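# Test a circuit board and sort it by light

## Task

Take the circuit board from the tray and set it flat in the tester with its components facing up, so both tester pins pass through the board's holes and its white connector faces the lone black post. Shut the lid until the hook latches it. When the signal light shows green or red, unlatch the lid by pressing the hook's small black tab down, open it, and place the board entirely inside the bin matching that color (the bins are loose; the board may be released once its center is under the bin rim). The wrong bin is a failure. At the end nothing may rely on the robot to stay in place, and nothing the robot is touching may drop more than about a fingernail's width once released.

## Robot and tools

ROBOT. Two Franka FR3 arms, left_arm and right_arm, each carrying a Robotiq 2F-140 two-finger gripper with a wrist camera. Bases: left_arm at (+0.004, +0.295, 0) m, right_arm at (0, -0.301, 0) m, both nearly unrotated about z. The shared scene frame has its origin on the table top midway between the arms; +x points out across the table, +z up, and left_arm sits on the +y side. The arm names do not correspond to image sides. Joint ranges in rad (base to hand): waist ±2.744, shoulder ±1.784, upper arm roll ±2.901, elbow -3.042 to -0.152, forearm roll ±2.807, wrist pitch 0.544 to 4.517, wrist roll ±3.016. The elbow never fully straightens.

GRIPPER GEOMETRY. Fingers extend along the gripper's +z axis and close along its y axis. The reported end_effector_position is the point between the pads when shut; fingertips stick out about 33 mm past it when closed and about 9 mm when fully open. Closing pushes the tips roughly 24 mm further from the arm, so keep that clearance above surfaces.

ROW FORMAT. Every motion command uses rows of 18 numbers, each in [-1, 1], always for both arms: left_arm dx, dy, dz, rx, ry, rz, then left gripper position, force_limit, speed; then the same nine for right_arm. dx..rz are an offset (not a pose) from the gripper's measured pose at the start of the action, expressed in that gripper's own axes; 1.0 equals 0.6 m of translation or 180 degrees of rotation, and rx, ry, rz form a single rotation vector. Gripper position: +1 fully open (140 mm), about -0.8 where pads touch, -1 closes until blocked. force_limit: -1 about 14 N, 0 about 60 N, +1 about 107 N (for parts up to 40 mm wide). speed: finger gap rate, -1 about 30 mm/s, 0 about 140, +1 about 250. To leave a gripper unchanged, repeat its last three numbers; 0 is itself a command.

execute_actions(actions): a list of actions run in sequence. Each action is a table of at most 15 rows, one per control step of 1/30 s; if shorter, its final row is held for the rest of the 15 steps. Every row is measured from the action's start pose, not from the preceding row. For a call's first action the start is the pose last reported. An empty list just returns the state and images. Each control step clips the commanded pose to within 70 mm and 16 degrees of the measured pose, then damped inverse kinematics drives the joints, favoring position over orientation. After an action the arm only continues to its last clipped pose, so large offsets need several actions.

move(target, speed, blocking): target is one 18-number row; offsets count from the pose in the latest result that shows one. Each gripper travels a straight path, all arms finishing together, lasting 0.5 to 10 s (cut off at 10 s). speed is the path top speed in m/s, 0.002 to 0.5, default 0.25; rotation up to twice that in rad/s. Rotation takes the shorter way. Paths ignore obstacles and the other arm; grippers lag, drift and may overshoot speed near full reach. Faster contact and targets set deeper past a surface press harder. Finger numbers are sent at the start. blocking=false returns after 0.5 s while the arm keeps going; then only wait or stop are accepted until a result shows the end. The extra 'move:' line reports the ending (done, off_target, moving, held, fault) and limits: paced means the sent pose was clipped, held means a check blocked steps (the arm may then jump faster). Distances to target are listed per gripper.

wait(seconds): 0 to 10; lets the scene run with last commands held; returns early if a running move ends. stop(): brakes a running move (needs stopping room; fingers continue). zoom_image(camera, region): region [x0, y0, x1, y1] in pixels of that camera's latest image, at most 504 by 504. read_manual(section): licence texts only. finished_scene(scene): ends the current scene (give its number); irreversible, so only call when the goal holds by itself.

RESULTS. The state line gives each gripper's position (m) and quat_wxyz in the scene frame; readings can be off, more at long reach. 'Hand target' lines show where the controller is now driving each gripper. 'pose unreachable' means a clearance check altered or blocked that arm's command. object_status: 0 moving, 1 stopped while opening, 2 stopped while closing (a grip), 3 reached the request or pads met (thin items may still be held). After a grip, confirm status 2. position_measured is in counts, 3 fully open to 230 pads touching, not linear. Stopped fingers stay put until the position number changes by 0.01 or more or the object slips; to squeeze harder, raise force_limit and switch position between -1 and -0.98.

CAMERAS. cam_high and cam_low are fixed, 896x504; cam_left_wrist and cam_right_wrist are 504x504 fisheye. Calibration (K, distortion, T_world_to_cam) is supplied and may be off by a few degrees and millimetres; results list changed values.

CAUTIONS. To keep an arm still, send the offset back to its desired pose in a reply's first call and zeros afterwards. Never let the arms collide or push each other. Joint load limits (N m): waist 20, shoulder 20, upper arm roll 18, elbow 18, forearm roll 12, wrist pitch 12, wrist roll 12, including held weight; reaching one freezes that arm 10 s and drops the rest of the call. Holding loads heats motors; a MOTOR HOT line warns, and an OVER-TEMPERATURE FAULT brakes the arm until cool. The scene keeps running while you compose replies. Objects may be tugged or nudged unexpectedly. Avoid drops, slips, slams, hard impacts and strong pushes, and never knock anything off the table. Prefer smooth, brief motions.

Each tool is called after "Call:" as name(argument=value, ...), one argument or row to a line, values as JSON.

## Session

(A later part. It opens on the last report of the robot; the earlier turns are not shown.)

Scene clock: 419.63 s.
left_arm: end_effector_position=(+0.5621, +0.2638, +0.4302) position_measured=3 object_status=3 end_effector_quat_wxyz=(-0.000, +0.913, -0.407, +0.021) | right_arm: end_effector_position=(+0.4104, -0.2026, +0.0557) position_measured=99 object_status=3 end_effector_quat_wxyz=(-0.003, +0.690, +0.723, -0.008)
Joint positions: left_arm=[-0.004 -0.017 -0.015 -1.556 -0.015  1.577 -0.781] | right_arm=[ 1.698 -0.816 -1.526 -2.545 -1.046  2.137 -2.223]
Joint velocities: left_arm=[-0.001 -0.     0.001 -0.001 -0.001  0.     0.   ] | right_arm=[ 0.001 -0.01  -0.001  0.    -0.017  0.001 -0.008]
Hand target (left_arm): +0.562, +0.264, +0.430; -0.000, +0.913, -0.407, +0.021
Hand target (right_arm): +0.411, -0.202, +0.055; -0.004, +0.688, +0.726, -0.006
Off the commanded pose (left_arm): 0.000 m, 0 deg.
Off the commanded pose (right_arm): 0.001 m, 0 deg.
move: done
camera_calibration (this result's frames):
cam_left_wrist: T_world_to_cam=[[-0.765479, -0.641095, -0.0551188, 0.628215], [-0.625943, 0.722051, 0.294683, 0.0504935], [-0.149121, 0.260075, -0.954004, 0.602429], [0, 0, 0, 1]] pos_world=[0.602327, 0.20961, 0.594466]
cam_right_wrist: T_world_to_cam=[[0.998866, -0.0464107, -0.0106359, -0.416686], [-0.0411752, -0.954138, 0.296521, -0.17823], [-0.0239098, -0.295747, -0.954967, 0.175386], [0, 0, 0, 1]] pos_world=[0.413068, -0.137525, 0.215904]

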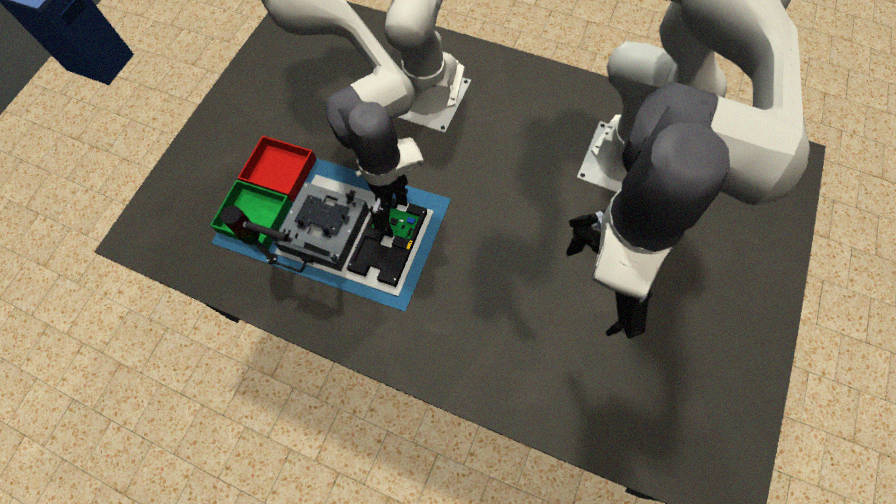

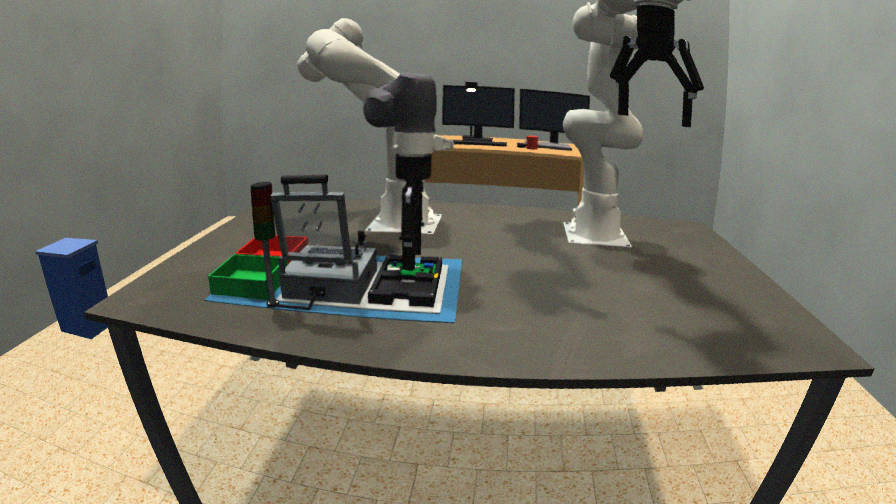

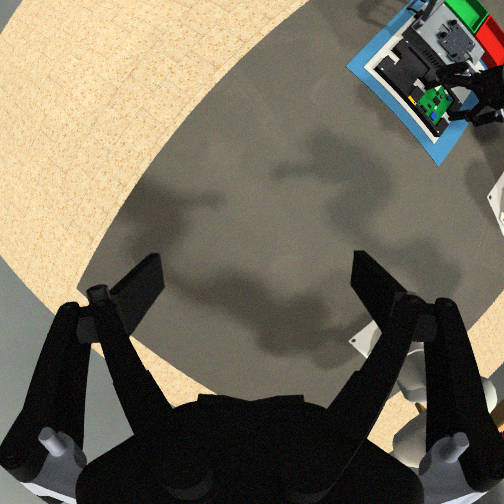

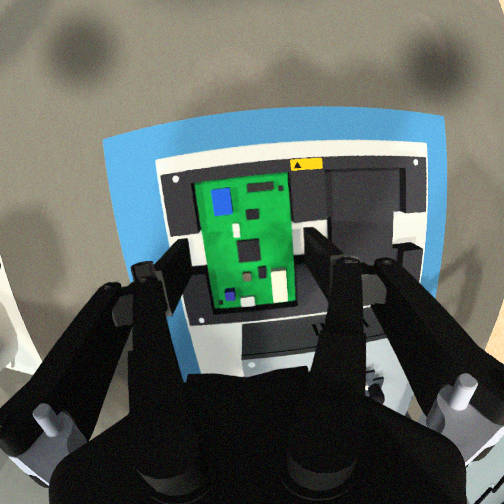

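Call:
move(
  target=[0,0,0,0,0,0,1,0,0, -0.0015,0,0.0245,0,0,0,0.24,0,0],
  speed=0.02,
)

Call:
zoom_image(
  camera="cam_right_wrist",
  region=[120, 140, 380, 400],
)

Call:
zoom_image(
  camera="cam_low",
  region=[340, 200, 480, 320],
)

Scene clock: 440.00 s.
left_arm: end_effector_position=(+0.5621, +0.2638, +0.4302) position_measured=3 object_status=3 end_effector_quat_wxyz=(-0.000, +0.913, -0.407, +0.021) | right_arm: end_effector_position=(+0.4094, -0.2045, +0.0416) position_measured=99 object_status=3 end_effector_quat_wxyz=(-0.004, +0.689, +0.725, -0.010)
Joint positions: left_arm=[-0.004 -0.017 -0.015 -1.556 -0.015  1.577 -0.781] | right_arm=[ 1.726 -0.817 -1.577 -2.547 -1.077  2.159 -2.215]
Joint velocities: left_arm=[ 0.001 -0.    -0.001 -0.001 -0.001  0.     0.002] | right_arm=[ 0.004  0.    -0.004  0.    -0.009  0.008  0.01 ]
Hand target (left_arm): +0.562, +0.264, +0.430; -0.000, +0.913, -0.407, +0.021
Hand target (right_arm): +0.410, -0.203, +0.041; -0.004, +0.690, +0.724, -0.008
Off the commanded pose (left_arm): 0.000 m, 0 deg.
Off the commanded pose (right_arm): 0.001 m, 0 deg.
move: done
camera_calibration (this result's frames):
cam_left_wrist: T_world_to_cam=[[-0.765479, -0.641095, -0.0551187, 0.628215], [-0.625943, 0.722051, 0.294683, 0.0504934], [-0.149121, 0.260075, -0.954004, 0.602429], [0, 0, 0, 1]] pos_world=[0.602327, 0.20961, 0.594466]
cam_right_wrist: T_world_to_cam=[[0.999022, -0.0418737, -0.0142079, -0.414916], [-0.035747, -0.953928, 0.297897, -0.17812], [-0.0260274, -0.297098, -0.954492, 0.161853], [0, 0, 0, 1]] pos_world=[0.412355, -0.139201, 0.201654]

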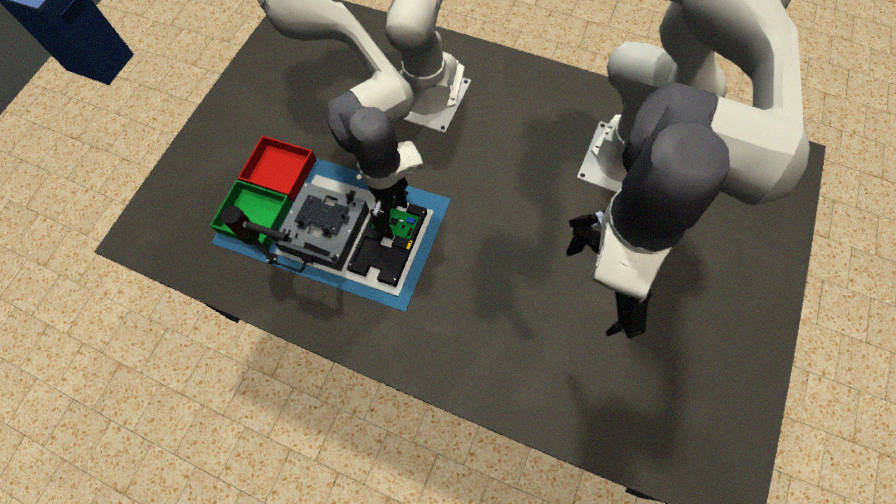

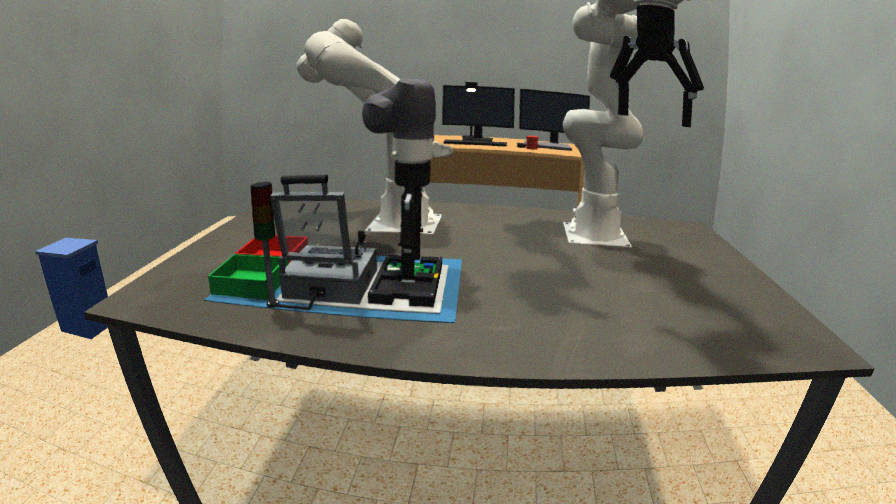

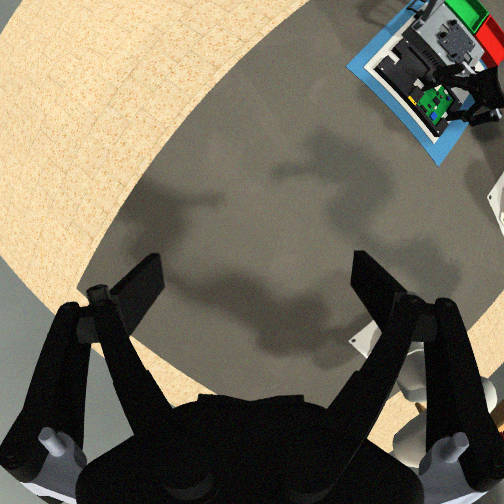

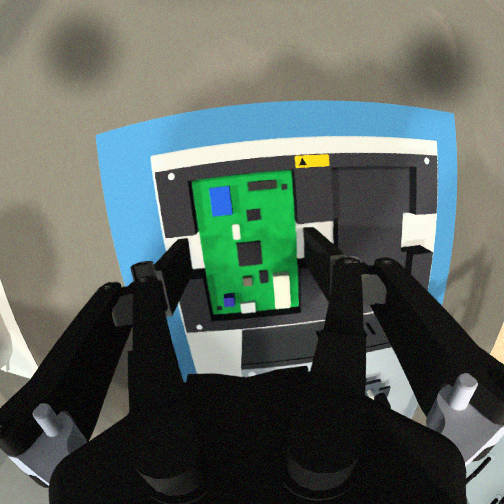

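Region (120, 140, 380, 400) of cam_right_wrist's 504x504 image, scaled by 1.938, with more detail than that image has.

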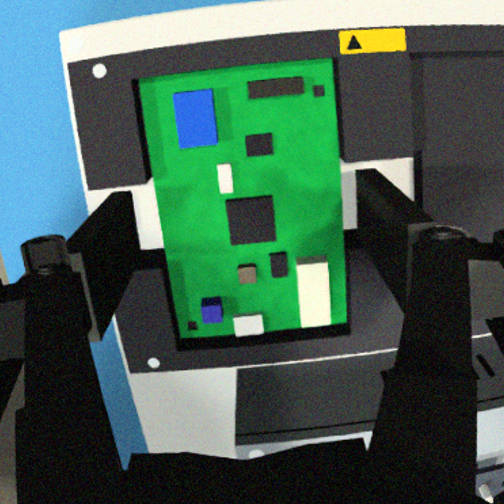

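Region (340, 200, 480, 320) of cam_low's 896x504 image, scaled by 3.600, with more detail than that image has; it fills the top 432 rows of this view, and the rest is white.

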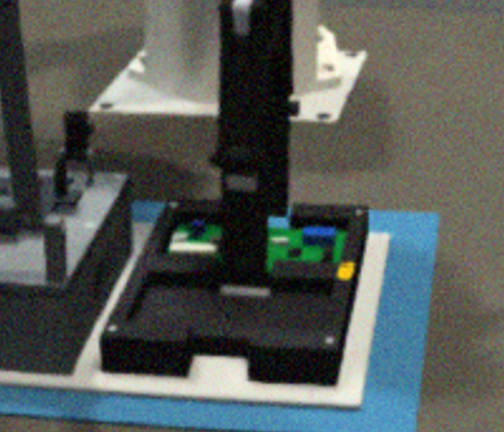

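Call:
move(
  target=[0,0,0,0,0,0,1,0,0, 0.001,0,0.009,0,0,0,0.24,0,0],
  speed=0.01,
)

Call:
zoom_image(
  camera="cam_right_wrist",
  region=[120, 140, 380, 400],
)

Call:
zoom_image(
  camera="cam_low",
  region=[340, 200, 480, 320],
)

Scene clock: 447.97 s.
left_arm: end_effector_position=(+0.5621, +0.2638, +0.4302) position_measured=3 object_status=3 end_effector_quat_wxyz=(-0.000, +0.913, -0.407, +0.021) | right_arm: end_effector_position=(+0.4083, -0.2049, +0.0364) position_measured=99 object_status=3 end_effector_quat_wxyz=(-0.004, +0.688, +0.726, -0.011)
Joint positions: left_arm=[-0.004 -0.017 -0.015 -1.556 -0.015  1.577 -0.781] | right_arm=[ 1.739 -0.817 -1.595 -2.547 -1.087  2.165 -2.212]
Joint velocities: left_arm=[ 0.001 -0.001  0.     0.002  0.     0.    -0.   ] | right_arm=[ 0.002 -0.    -0.005  0.001 -0.004  0.003  0.001]
Hand target (left_arm): +0.562, +0.264, +0.430; -0.000, +0.913, -0.407, +0.021
Hand target (right_arm): +0.409, -0.204, +0.036; -0.004, +0.689, +0.725, -0.010
Off the commanded pose (left_arm): 0.000 m, 0 deg.
Off the commanded pose (right_arm): 0.001 m, 0 deg.
move: done
camera_calibration (this result's frames):
cam_left_wrist: T_world_to_cam=[[-0.765479, -0.641095, -0.0551188, 0.628215], [-0.625943, 0.722051, 0.294683, 0.0504934], [-0.149121, 0.260075, -0.954004, 0.602429], [0, 0, 0, 1]] pos_world=[0.602327, 0.20961, 0.594466]
cam_right_wrist: T_world_to_cam=[[0.99908, -0.0392886, -0.0171706, -0.413312], [-0.0323288, -0.953315, 0.300242, -0.178373], [-0.028165, -0.29941, -0.953709, 0.157123], [0, 0, 0, 1]] pos_world=[0.411591, -0.13924, 0.196308]

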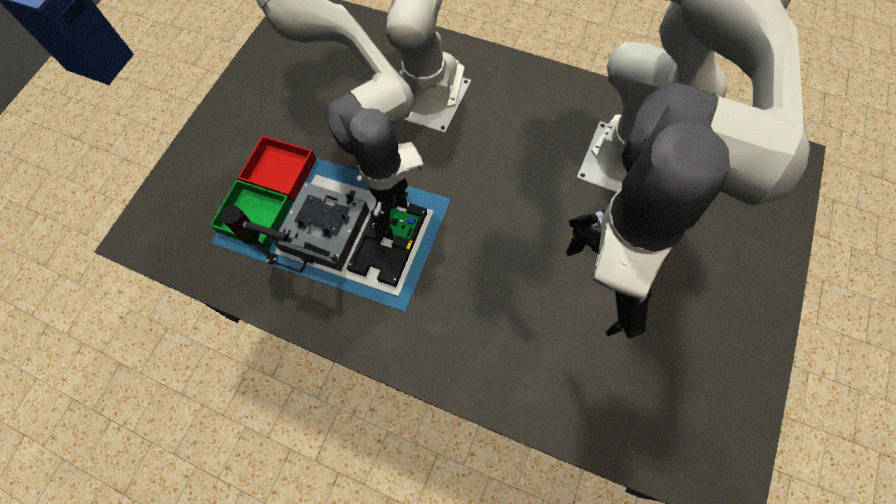

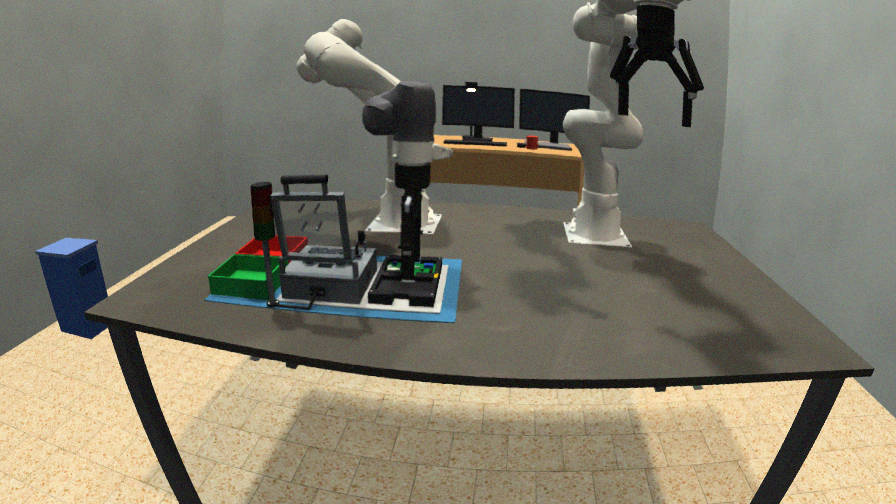

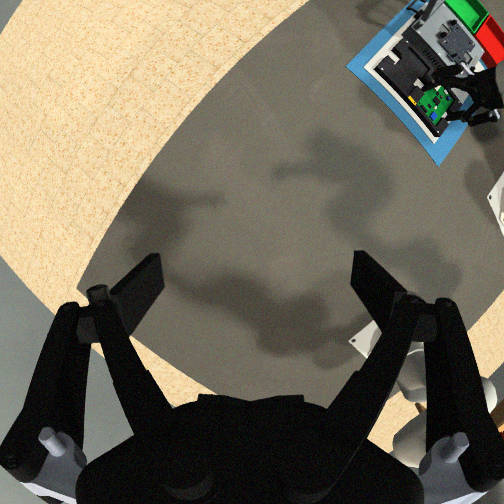

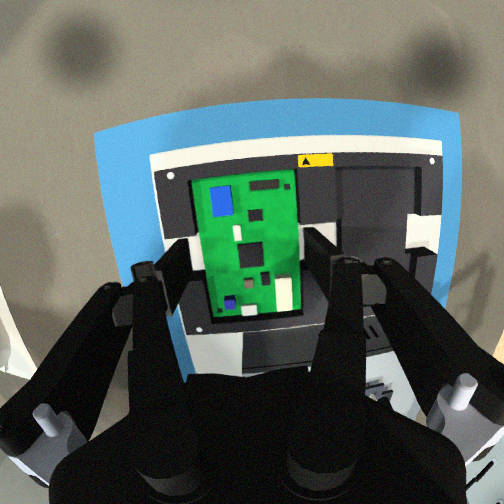

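Region (120, 140, 380, 400) of cam_right_wrist's 504x504 image, scaled by 1.938, with more detail than that image has.

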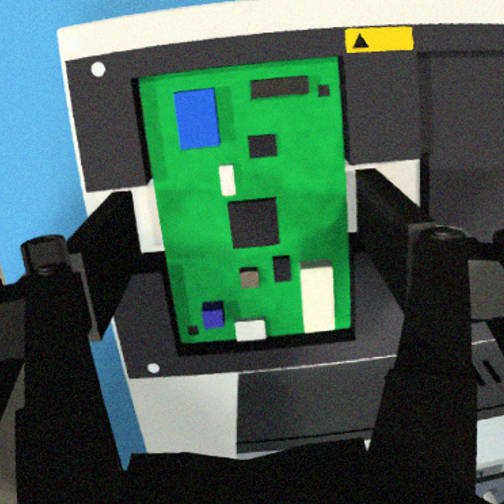

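Region (340, 200, 480, 320) of cam_low's 896x504 image, scaled by 3.600, with more detail than that image has; it fills the top 432 rows of this view, and the rest is white.

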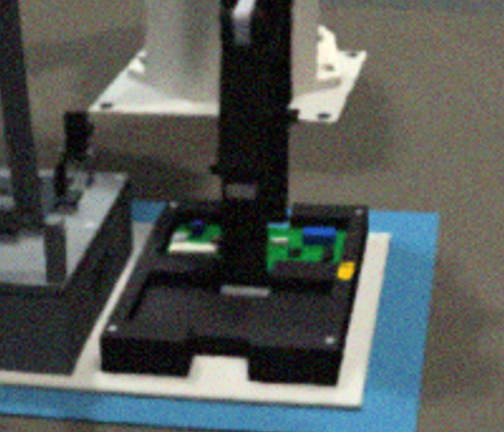

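Call:
execute_actions(
  actions=[
    [[0,0,0,0,0,0,1,0,0, 0,0.0025,0,0,0,0,0.24,0,0]],
    [[0,0,0,0,0,0,1,0,0, 0,0.0025,0,0,0,0,-1,0,-0.7]],
    [[0,0,0,0,0,0,1,0,0, 0,0,0,0,0,0,-1,0,-0.7]],
  ],
)

Call:
zoom_image(
  camera="cam_right_wrist",
  region=[120, 140, 380, 400],
)

Scene clock: 457.40 s.
left_arm: end_effector_position=(+0.5621, +0.2638, +0.4302) position_measured=3 object_status=3 end_effector_quat_wxyz=(-0.000, +0.913, -0.407, +0.021) | right_arm: end_effector_position=(+0.4113, -0.2044, +0.0373) position_measured=126 object_status=2 end_effector_quat_wxyz=(-0.004, +0.688, +0.726, -0.010)
Joint positions: left_arm=[-0.004 -0.017 -0.015 -1.556 -0.015  1.577 -0.781] | right_arm=[ 1.745 -0.817 -1.597 -2.54  -1.087  2.164 -2.212]
Joint velocities: left_arm=[-0.001 -0.001 -0.001  0.    -0.001 -0.001 -0.001] | right_arm=[-0.     0.001 -0.001 -0.001  0.001  0.001  0.001]
Hand target (left_arm): +0.562, +0.264, +0.430; -0.000, +0.913, -0.407, +0.021
Hand target (right_arm): +0.411, -0.204, +0.037; -0.004, +0.688, +0.726, -0.010
Off the commanded pose (left_arm): 0.000 m, 0 deg.
Off the commanded pose (right_arm): 0.000 m, 0 deg.
camera_calibration (this result's frames):
cam_left_wrist: T_world_to_cam=[[-0.765479, -0.641095, -0.0551186, 0.628215], [-0.625943, 0.722051, 0.294683, 0.0504932], [-0.149121, 0.260075, -0.954004, 0.602429], [0, 0, 0, 1]] pos_world=[0.602327, 0.20961, 0.594466]
cam_right_wrist: T_world_to_cam=[[0.999088, -0.0401896, -0.0144385, -0.416567], [-0.0340179, -0.953383, 0.299839, -0.177291], [-0.0258158, -0.299074, -0.953881, 0.157331], [0, 0, 0, 1]] pos_world=[0.414217, -0.138714, 0.197219]

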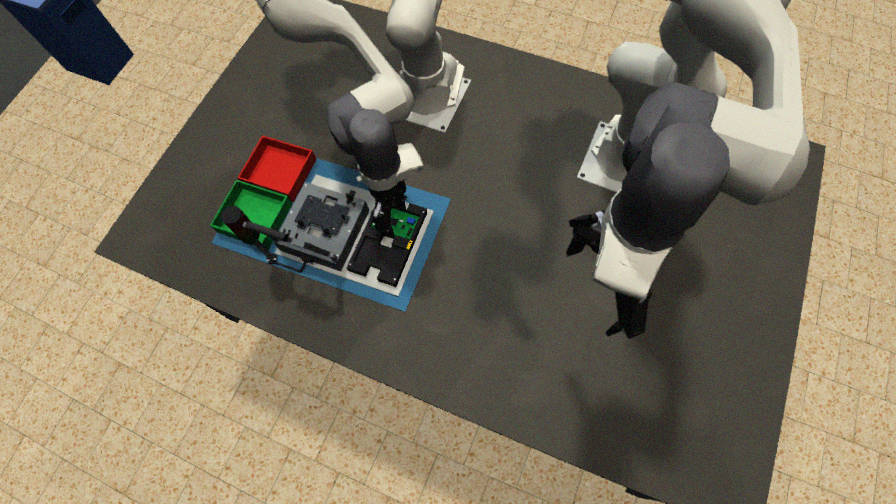

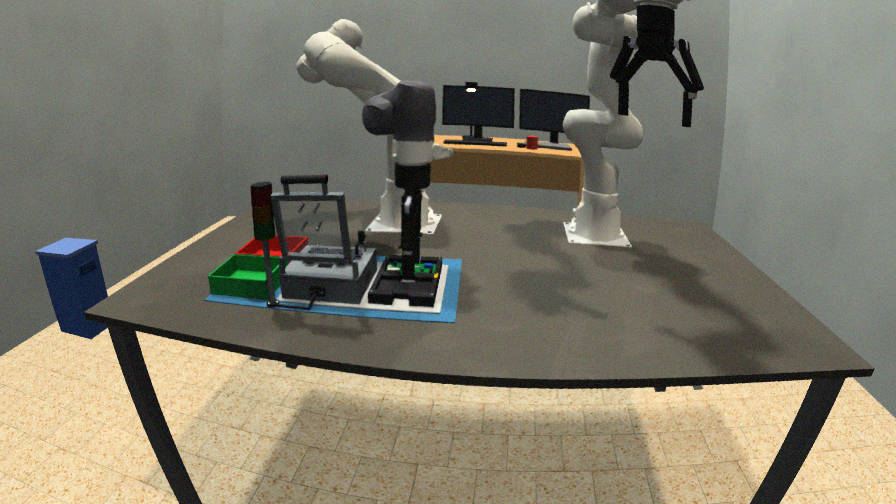

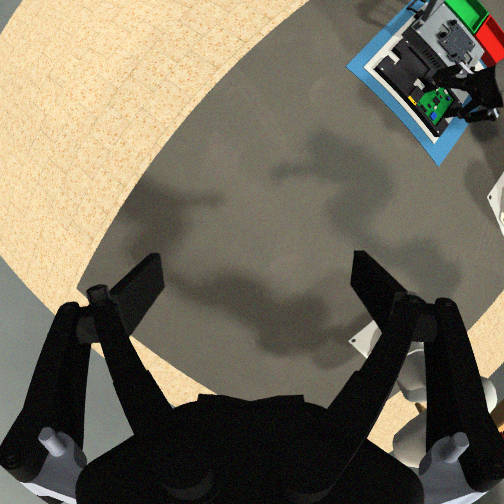

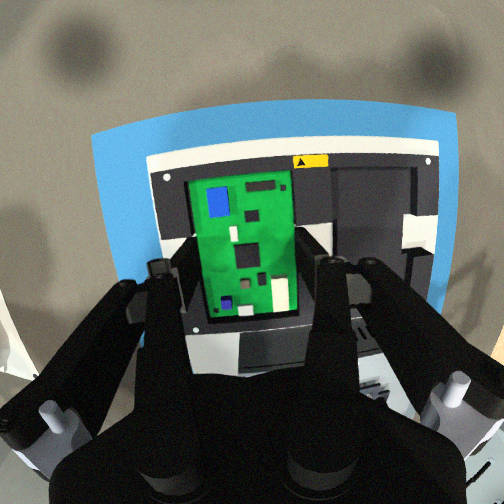

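Region (120, 140, 380, 400) of cam_right_wrist's 504x504 image, scaled by 1.938, with more detail than that image has.

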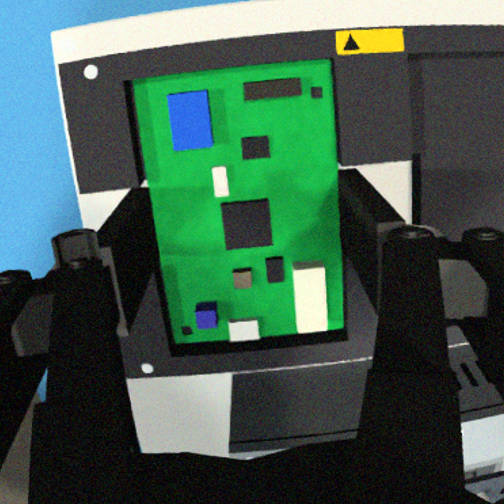

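Call:
move(
  target=[0,0,0,0,0,0,1,0,0, 0,0,-0.05,0,0,0,-1,0,-0.7],
  speed=0.03,
)

Call:
zoom_image(
  camera="cam_low",
  region=[340, 200, 480, 320],
)

Scene clock: 464.30 s.
left_arm: end_effector_position=(+0.5621, +0.2638, +0.4302) position_measured=3 object_status=3 end_effector_quat_wxyz=(-0.000, +0.913, -0.407, +0.021) | right_arm: end_effector_position=(+0.4131, -0.2033, +0.0666) position_measured=126 object_status=2 end_effector_quat_wxyz=(-0.002, +0.690, +0.724, -0.009)
Joint positions: left_arm=[-0.004 -0.017 -0.015 -1.556 -0.015  1.577 -0.781] | right_arm=[ 1.683 -0.822 -1.493 -2.535 -1.025  2.109 -2.234]
Joint velocities: left_arm=[ 0.001  0.001 -0.    -0.001  0.     0.001  0.001] | right_arm=[-0.005  0.     0.005 -0.     0.008 -0.013 -0.012]
Hand target (left_arm): +0.562, +0.264, +0.430; -0.000, +0.913, -0.407, +0.021
Hand target (right_arm): +0.413, -0.204, +0.067; -0.003, +0.688, +0.725, -0.010
Off the commanded pose (left_arm): 0.000 m, 0 deg.
Off the commanded pose (right_arm): 0.002 m, 0 deg.
move: done
camera_calibration (this result's frames):
cam_left_wrist: T_world_to_cam=[[-0.765479, -0.641095, -0.0551187, 0.628215], [-0.625943, 0.722051, 0.294683, 0.0504933], [-0.149121, 0.260075, -0.954004, 0.602429], [0, 0, 0, 1]] pos_world=[0.602327, 0.20961, 0.594466]
cam_right_wrist: T_world_to_cam=[[0.998907, -0.045661, -0.0100314, -0.419244], [-0.0405797, -0.953416, 0.298916, -0.18225], [-0.0232129, -0.298182, -0.954227, 0.184788], [0, 0, 0, 1]] pos_world=[0.415679, -0.137802, 0.226601]

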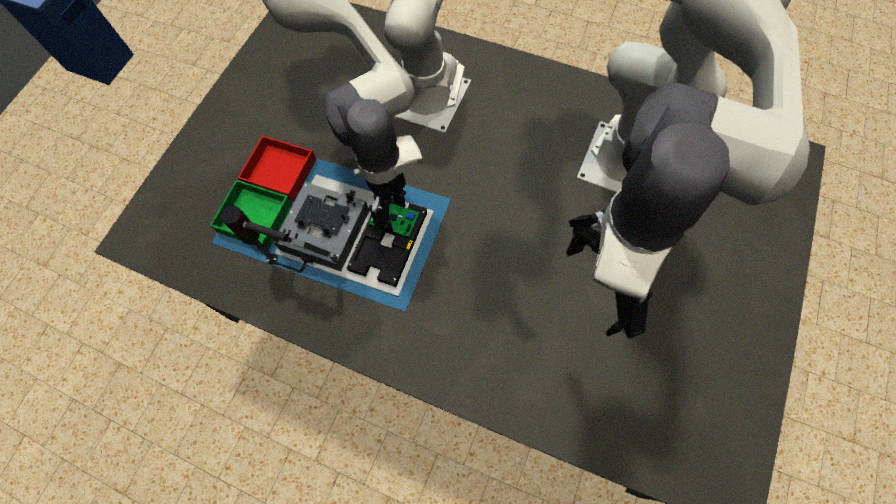

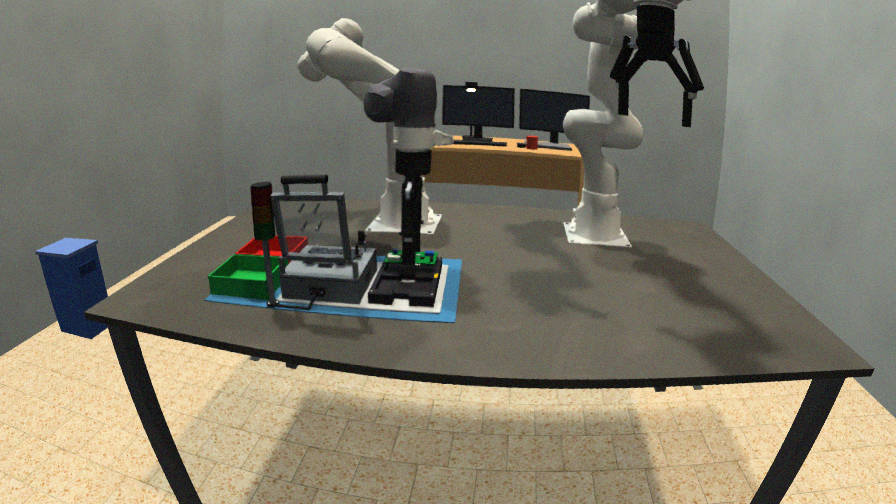

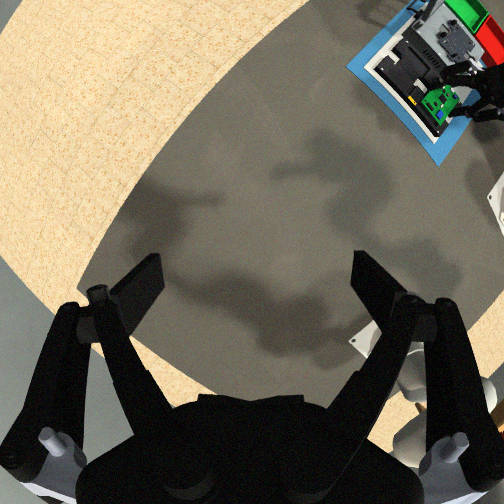

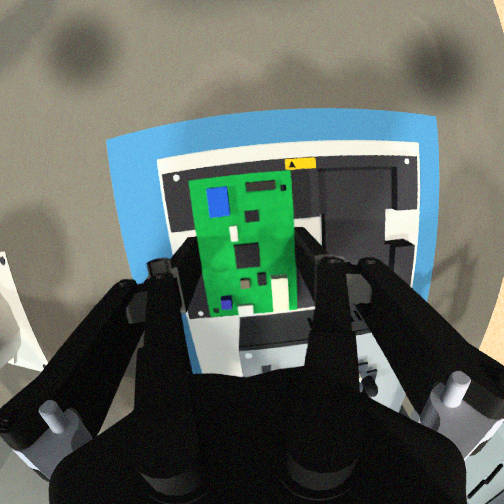

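Region (340, 200, 480, 320) of cam_low's 896x504 image, scaled by 3.600, with more detail than that image has; it fills the top 432 rows of this view, and the rest is white.

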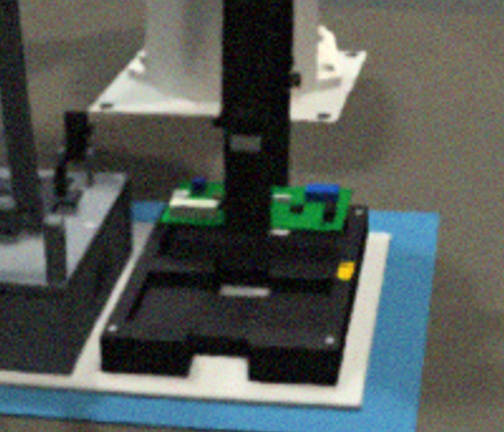

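Call:
move(
  target=[0,0,0,0,0,0,1,0,0, 0,0,-0.16,0,0,0,-1,0,-0.7],
  speed=0.2,
)

Call:
move(
  target=[0,0,0,0,0,0,1,0,0, 0,0,-0.08,0,0,0.97,-1,0,-0.7],
  speed=0.35,
)

Scene clock: 489.20 s.
left_arm: end_effector_position=(+0.5621, +0.2638, +0.4302) position_measured=3 object_status=3 end_effector_quat_wxyz=(-0.000, +0.913, -0.407, +0.021) | right_arm: end_effector_position=(+0.4174, -0.2028, +0.1614) position_measured=126 object_status=2 end_effector_quat_wxyz=(+0.000, +0.693, +0.721, -0.007)
Joint positions: left_arm=[-0.004 -0.017 -0.015 -1.556 -0.015  1.577 -0.781] | right_arm=[ 1.559 -0.858 -1.216 -2.458 -0.854  1.904 -2.295]
Joint velocities: left_arm=[-0.001  0.     0.     0.001 -0.001  0.    -0.   ] | right_arm=[ 0.    -0.005  0.001  0.001  0.001 -0.013 -0.011]
Hand target (left_arm): +0.562, +0.264, +0.430; -0.000, +0.913, -0.407, +0.021
Hand target (right_arm): +0.417, -0.204, +0.162; -0.000, +0.691, +0.723, -0.009
Off the commanded pose (left_arm): 0.000 m, 0 deg.
Off the commanded pose (right_arm): 0.003 m, 1 deg.
move: done
camera_calibration (this result's frames):
cam_left_wrist: T_world_to_cam=[[-0.765479, -0.641095, -0.0551188, 0.628215], [-0.625943, 0.722051, 0.294683, 0.0504934], [-0.149121, 0.260075, -0.954004, 0.602428], [0, 0, 0, 1]] pos_world=[0.602327, 0.20961, 0.594466]
cam_right_wrist: T_world_to_cam=[[0.998524, -0.0541213, -0.00453849, -0.424926], [-0.0502612, -0.952495, 0.300378, -0.205973], [-0.0205797, -0.299706, -0.95381, 0.274073], [0, 0, 0, 1]] pos_world=[0.419586, -0.137044, 0.321354]

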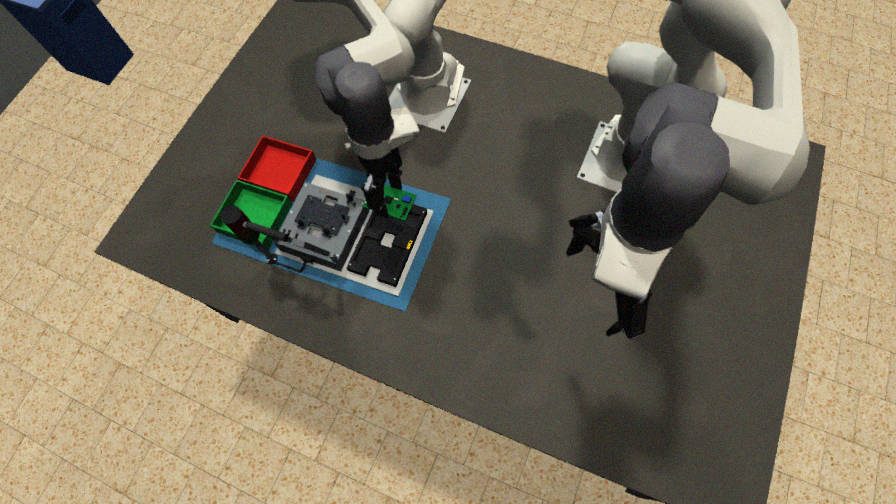

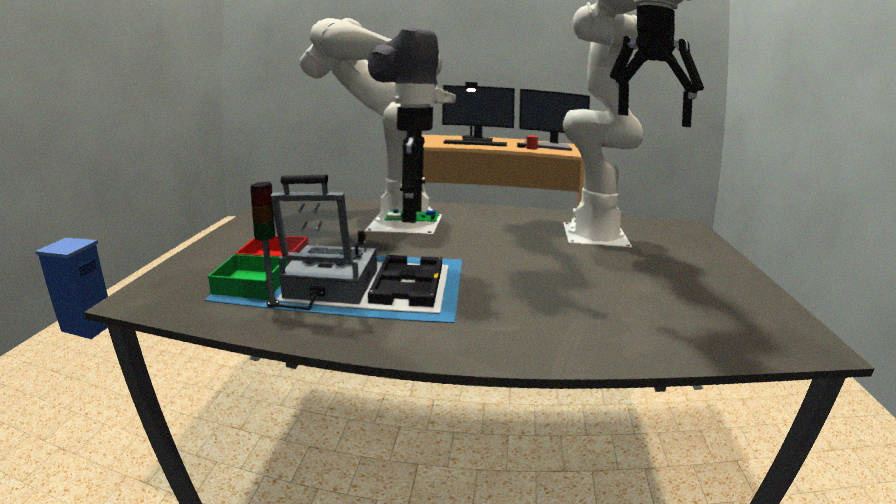

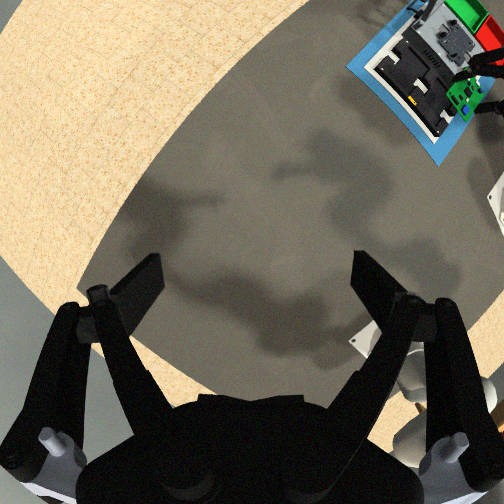

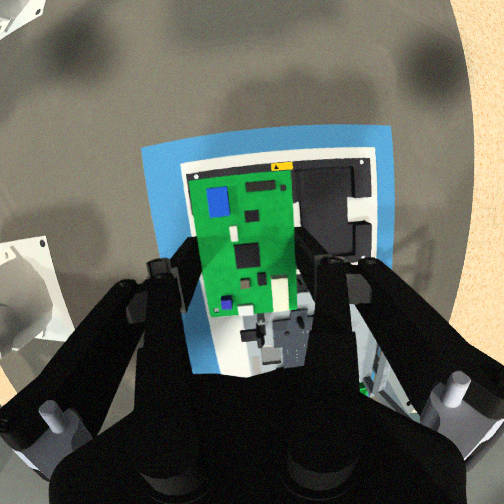

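Scene clock: 494.60 s.
left_arm: end_effector_position=(+0.5621, +0.2638, +0.4302) position_measured=3 object_status=3 end_effector_quat_wxyz=(-0.000, +0.913, -0.407, +0.021) | right_arm: end_effector_position=(+0.4210, -0.2096, +0.2168) position_measured=126 object_status=2 end_effector_quat_wxyz=(+0.005, +0.753, -0.658, +0.008)
Joint positions: left_arm=[-0.004 -0.017 -0.015 -1.556 -0.015  1.577 -0.781] | right_arm=[ 0.381 -0.353 -0.155 -2.449 -0.083  2.1    0.151]
Joint velocities: left_arm=[-0.001  0.     0.    -0.001 -0.001  0.    -0.002] | right_arm=[ 0.     0.001  0.001  0.     0.    -0.     0.028]
Hand target (left_arm): +0.562, +0.264, +0.430; -0.000, +0.913, -0.407, +0.021
Hand target (right_arm): +0.420, -0.209, +0.217; +0.006, +0.749, -0.663, +0.006
Off the commanded pose (left_arm): 0.000 m, 0 deg.
Off the commanded pose (right_arm): 0.011 m, 1 deg.
move: off_target (right_arm)
camera_calibration (this result's frames):
cam_left_wrist: T_world_to_cam=[[-0.765479, -0.641095, -0.0551189, 0.628215], [-0.625943, 0.722051, 0.294683, 0.0504934], [-0.149121, 0.260075, -0.954004, 0.602428], [0, 0, 0, 1]] pos_world=[0.602327, 0.20961, 0.594466]
cam_right_wrist: T_world_to_cam=[[-0.999121, -0.0419116, -0.000258489, 0.413935], [-0.0403959, 0.961307, 0.272503, 0.174097], [-0.0111725, 0.272274, -0.962155, 0.442661], [0, 0, 0, 1]] pos_world=[0.42555, -0.270537, 0.378574]

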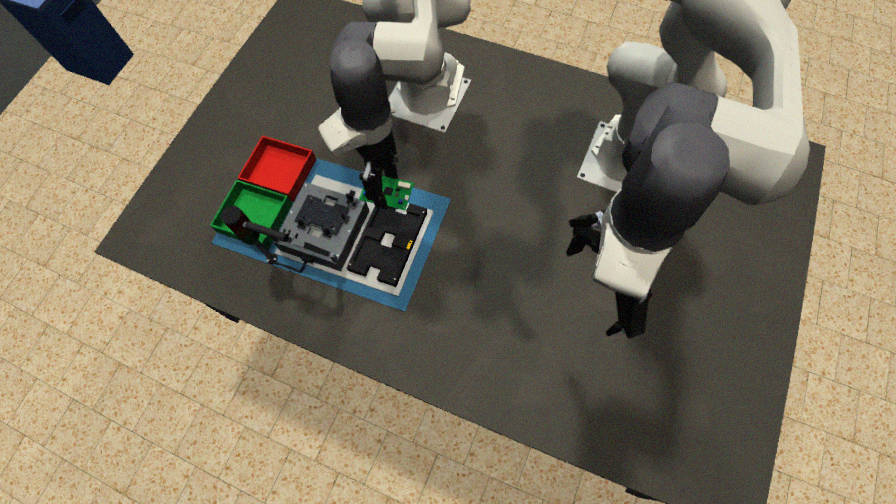

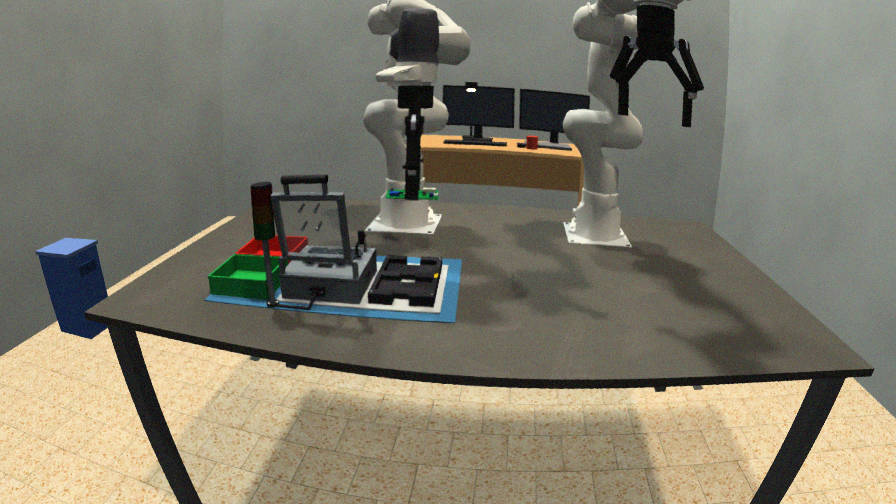

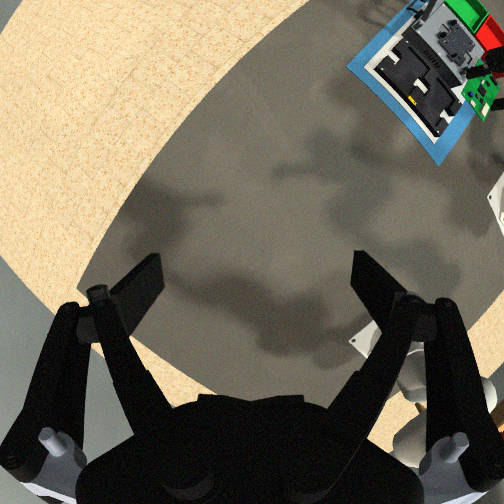

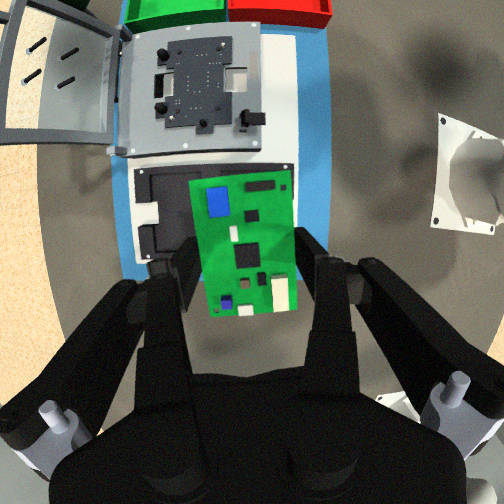

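Call:
move(
  target=[0,0,0,0,0,0,1,0,0, 0.2793,-0.0698,0.078,0,0,0.027,-1,0,-0.7],
  speed=0.2,
)

Call:
zoom_image(
  camera="cam_right_wrist",
  region=[100, 80, 400, 380],
)

Scene clock: 513.67 s.
left_arm: end_effector_position=(+0.5621, +0.2638, +0.4302) position_measured=3 object_status=3 end_effector_quat_wxyz=(-0.000, +0.913, -0.407, +0.021) | right_arm: end_effector_position=(+0.4788, -0.3704, +0.1723) position_measured=126 object_status=2 end_effector_quat_wxyz=(+0.007, +0.721, -0.693, +0.006)
Joint positions: left_arm=[-0.004 -0.017 -0.015 -1.556 -0.015  1.577 -0.781] | right_arm=[ 0.277 -0.145 -0.411 -2.352 -0.096  2.218 -0.103]
Joint velocities: left_arm=[-0.001  0.001  0.001  0.001 -0.001  0.     0.   ] | right_arm=[-0.001 -0.    -0.001 -0.     0.003  0.001 -0.031]
Hand target (left_arm): +0.562, +0.264, +0.430; -0.000, +0.913, -0.407, +0.021
Hand target (right_arm): +0.481, -0.370, +0.173; +0.005, +0.725, -0.689, +0.007
Off the commanded pose (left_arm): 0.000 m, 0 deg.
Off the commanded pose (right_arm): 0.007 m, 1 deg.
move: off_target (right_arm)
camera_calibration (this result's frames):
cam_left_wrist: T_world_to_cam=[[-0.765479, -0.641096, -0.0551189, 0.628215], [-0.625943, 0.722051, 0.294683, 0.0504936], [-0.149121, 0.260075, -0.954004, 0.602429], [0, 0, 0, 1]] pos_world=[0.602327, 0.209611, 0.594466]
cam_right_wrist: T_world_to_cam=[[-0.998521, 0.0541267, 0.00504944, 0.499352], [0.053467, 0.961056, 0.271131, 0.298377], [0.00982265, 0.271, -0.962529, 0.433751], [0, 0, 0, 1]] pos_world=[0.478399, -0.431332, 0.334078]

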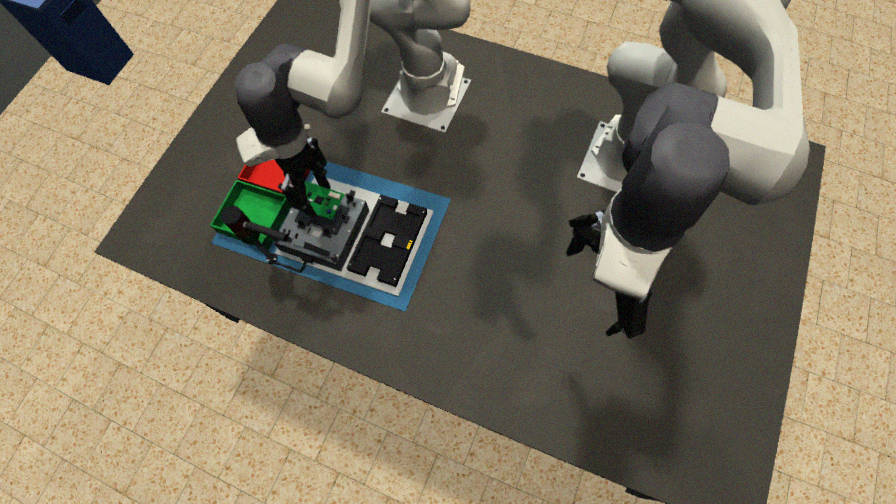

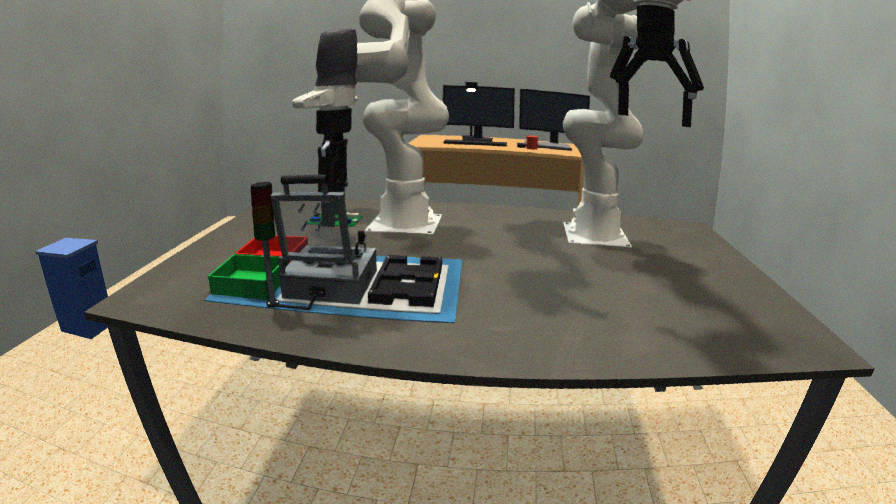

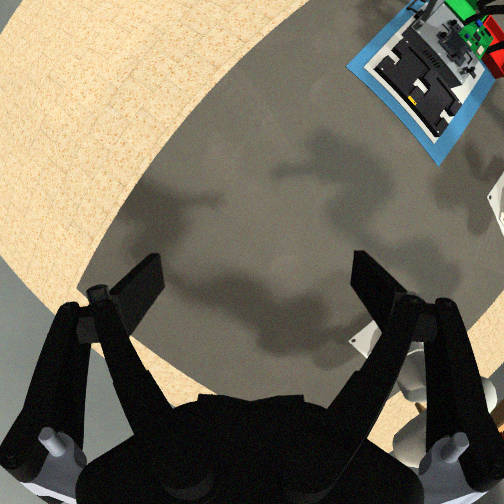

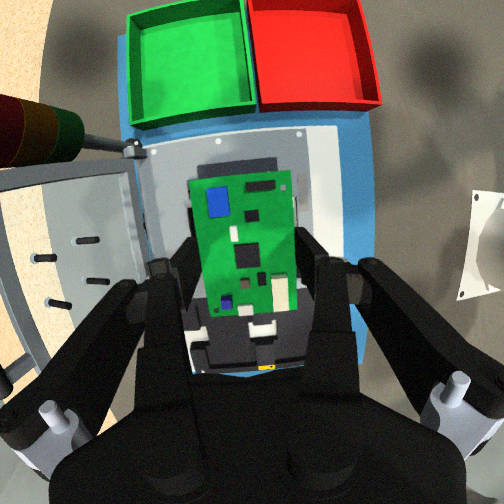

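Region (100, 80, 400, 380) of cam_right_wrist's 504x504 image, scaled by 1.680, with more detail than that image has.

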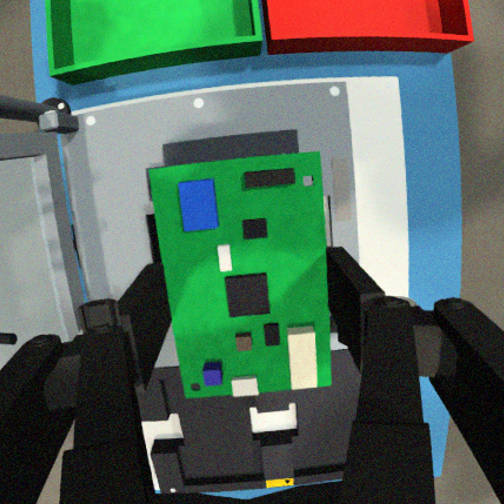

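Call:
zoom_image(
  camera="cam_high",
  region=[260, 130, 400, 270],
)

Call:
zoom_image(
  camera="cam_low",
  region=[260, 170, 400, 310],
)

Region (260, 130, 400, 270) of cam_high's 896x504 image, scaled by 3.600, with more detail than that image has.

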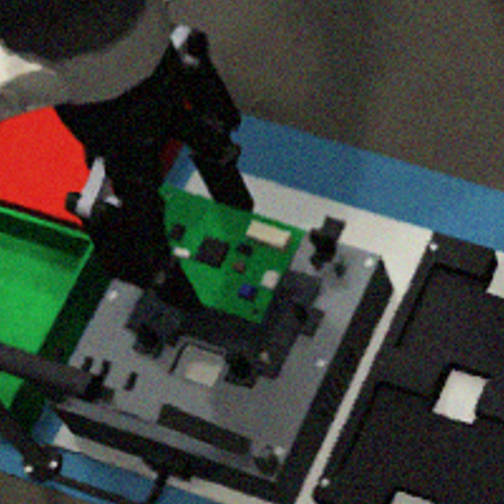

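Region (260, 170, 400, 310) of cam_low's 896x504 image, scaled by 3.600, with more detail than that image has.

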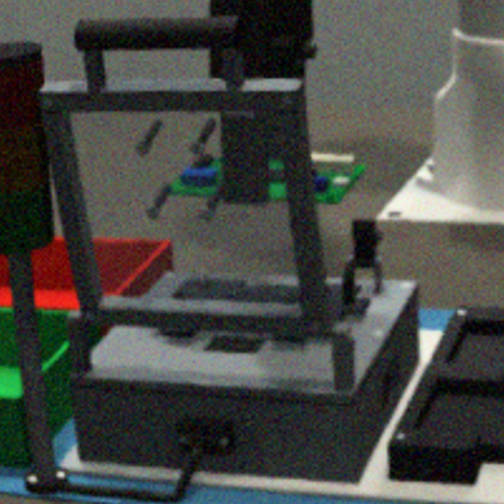

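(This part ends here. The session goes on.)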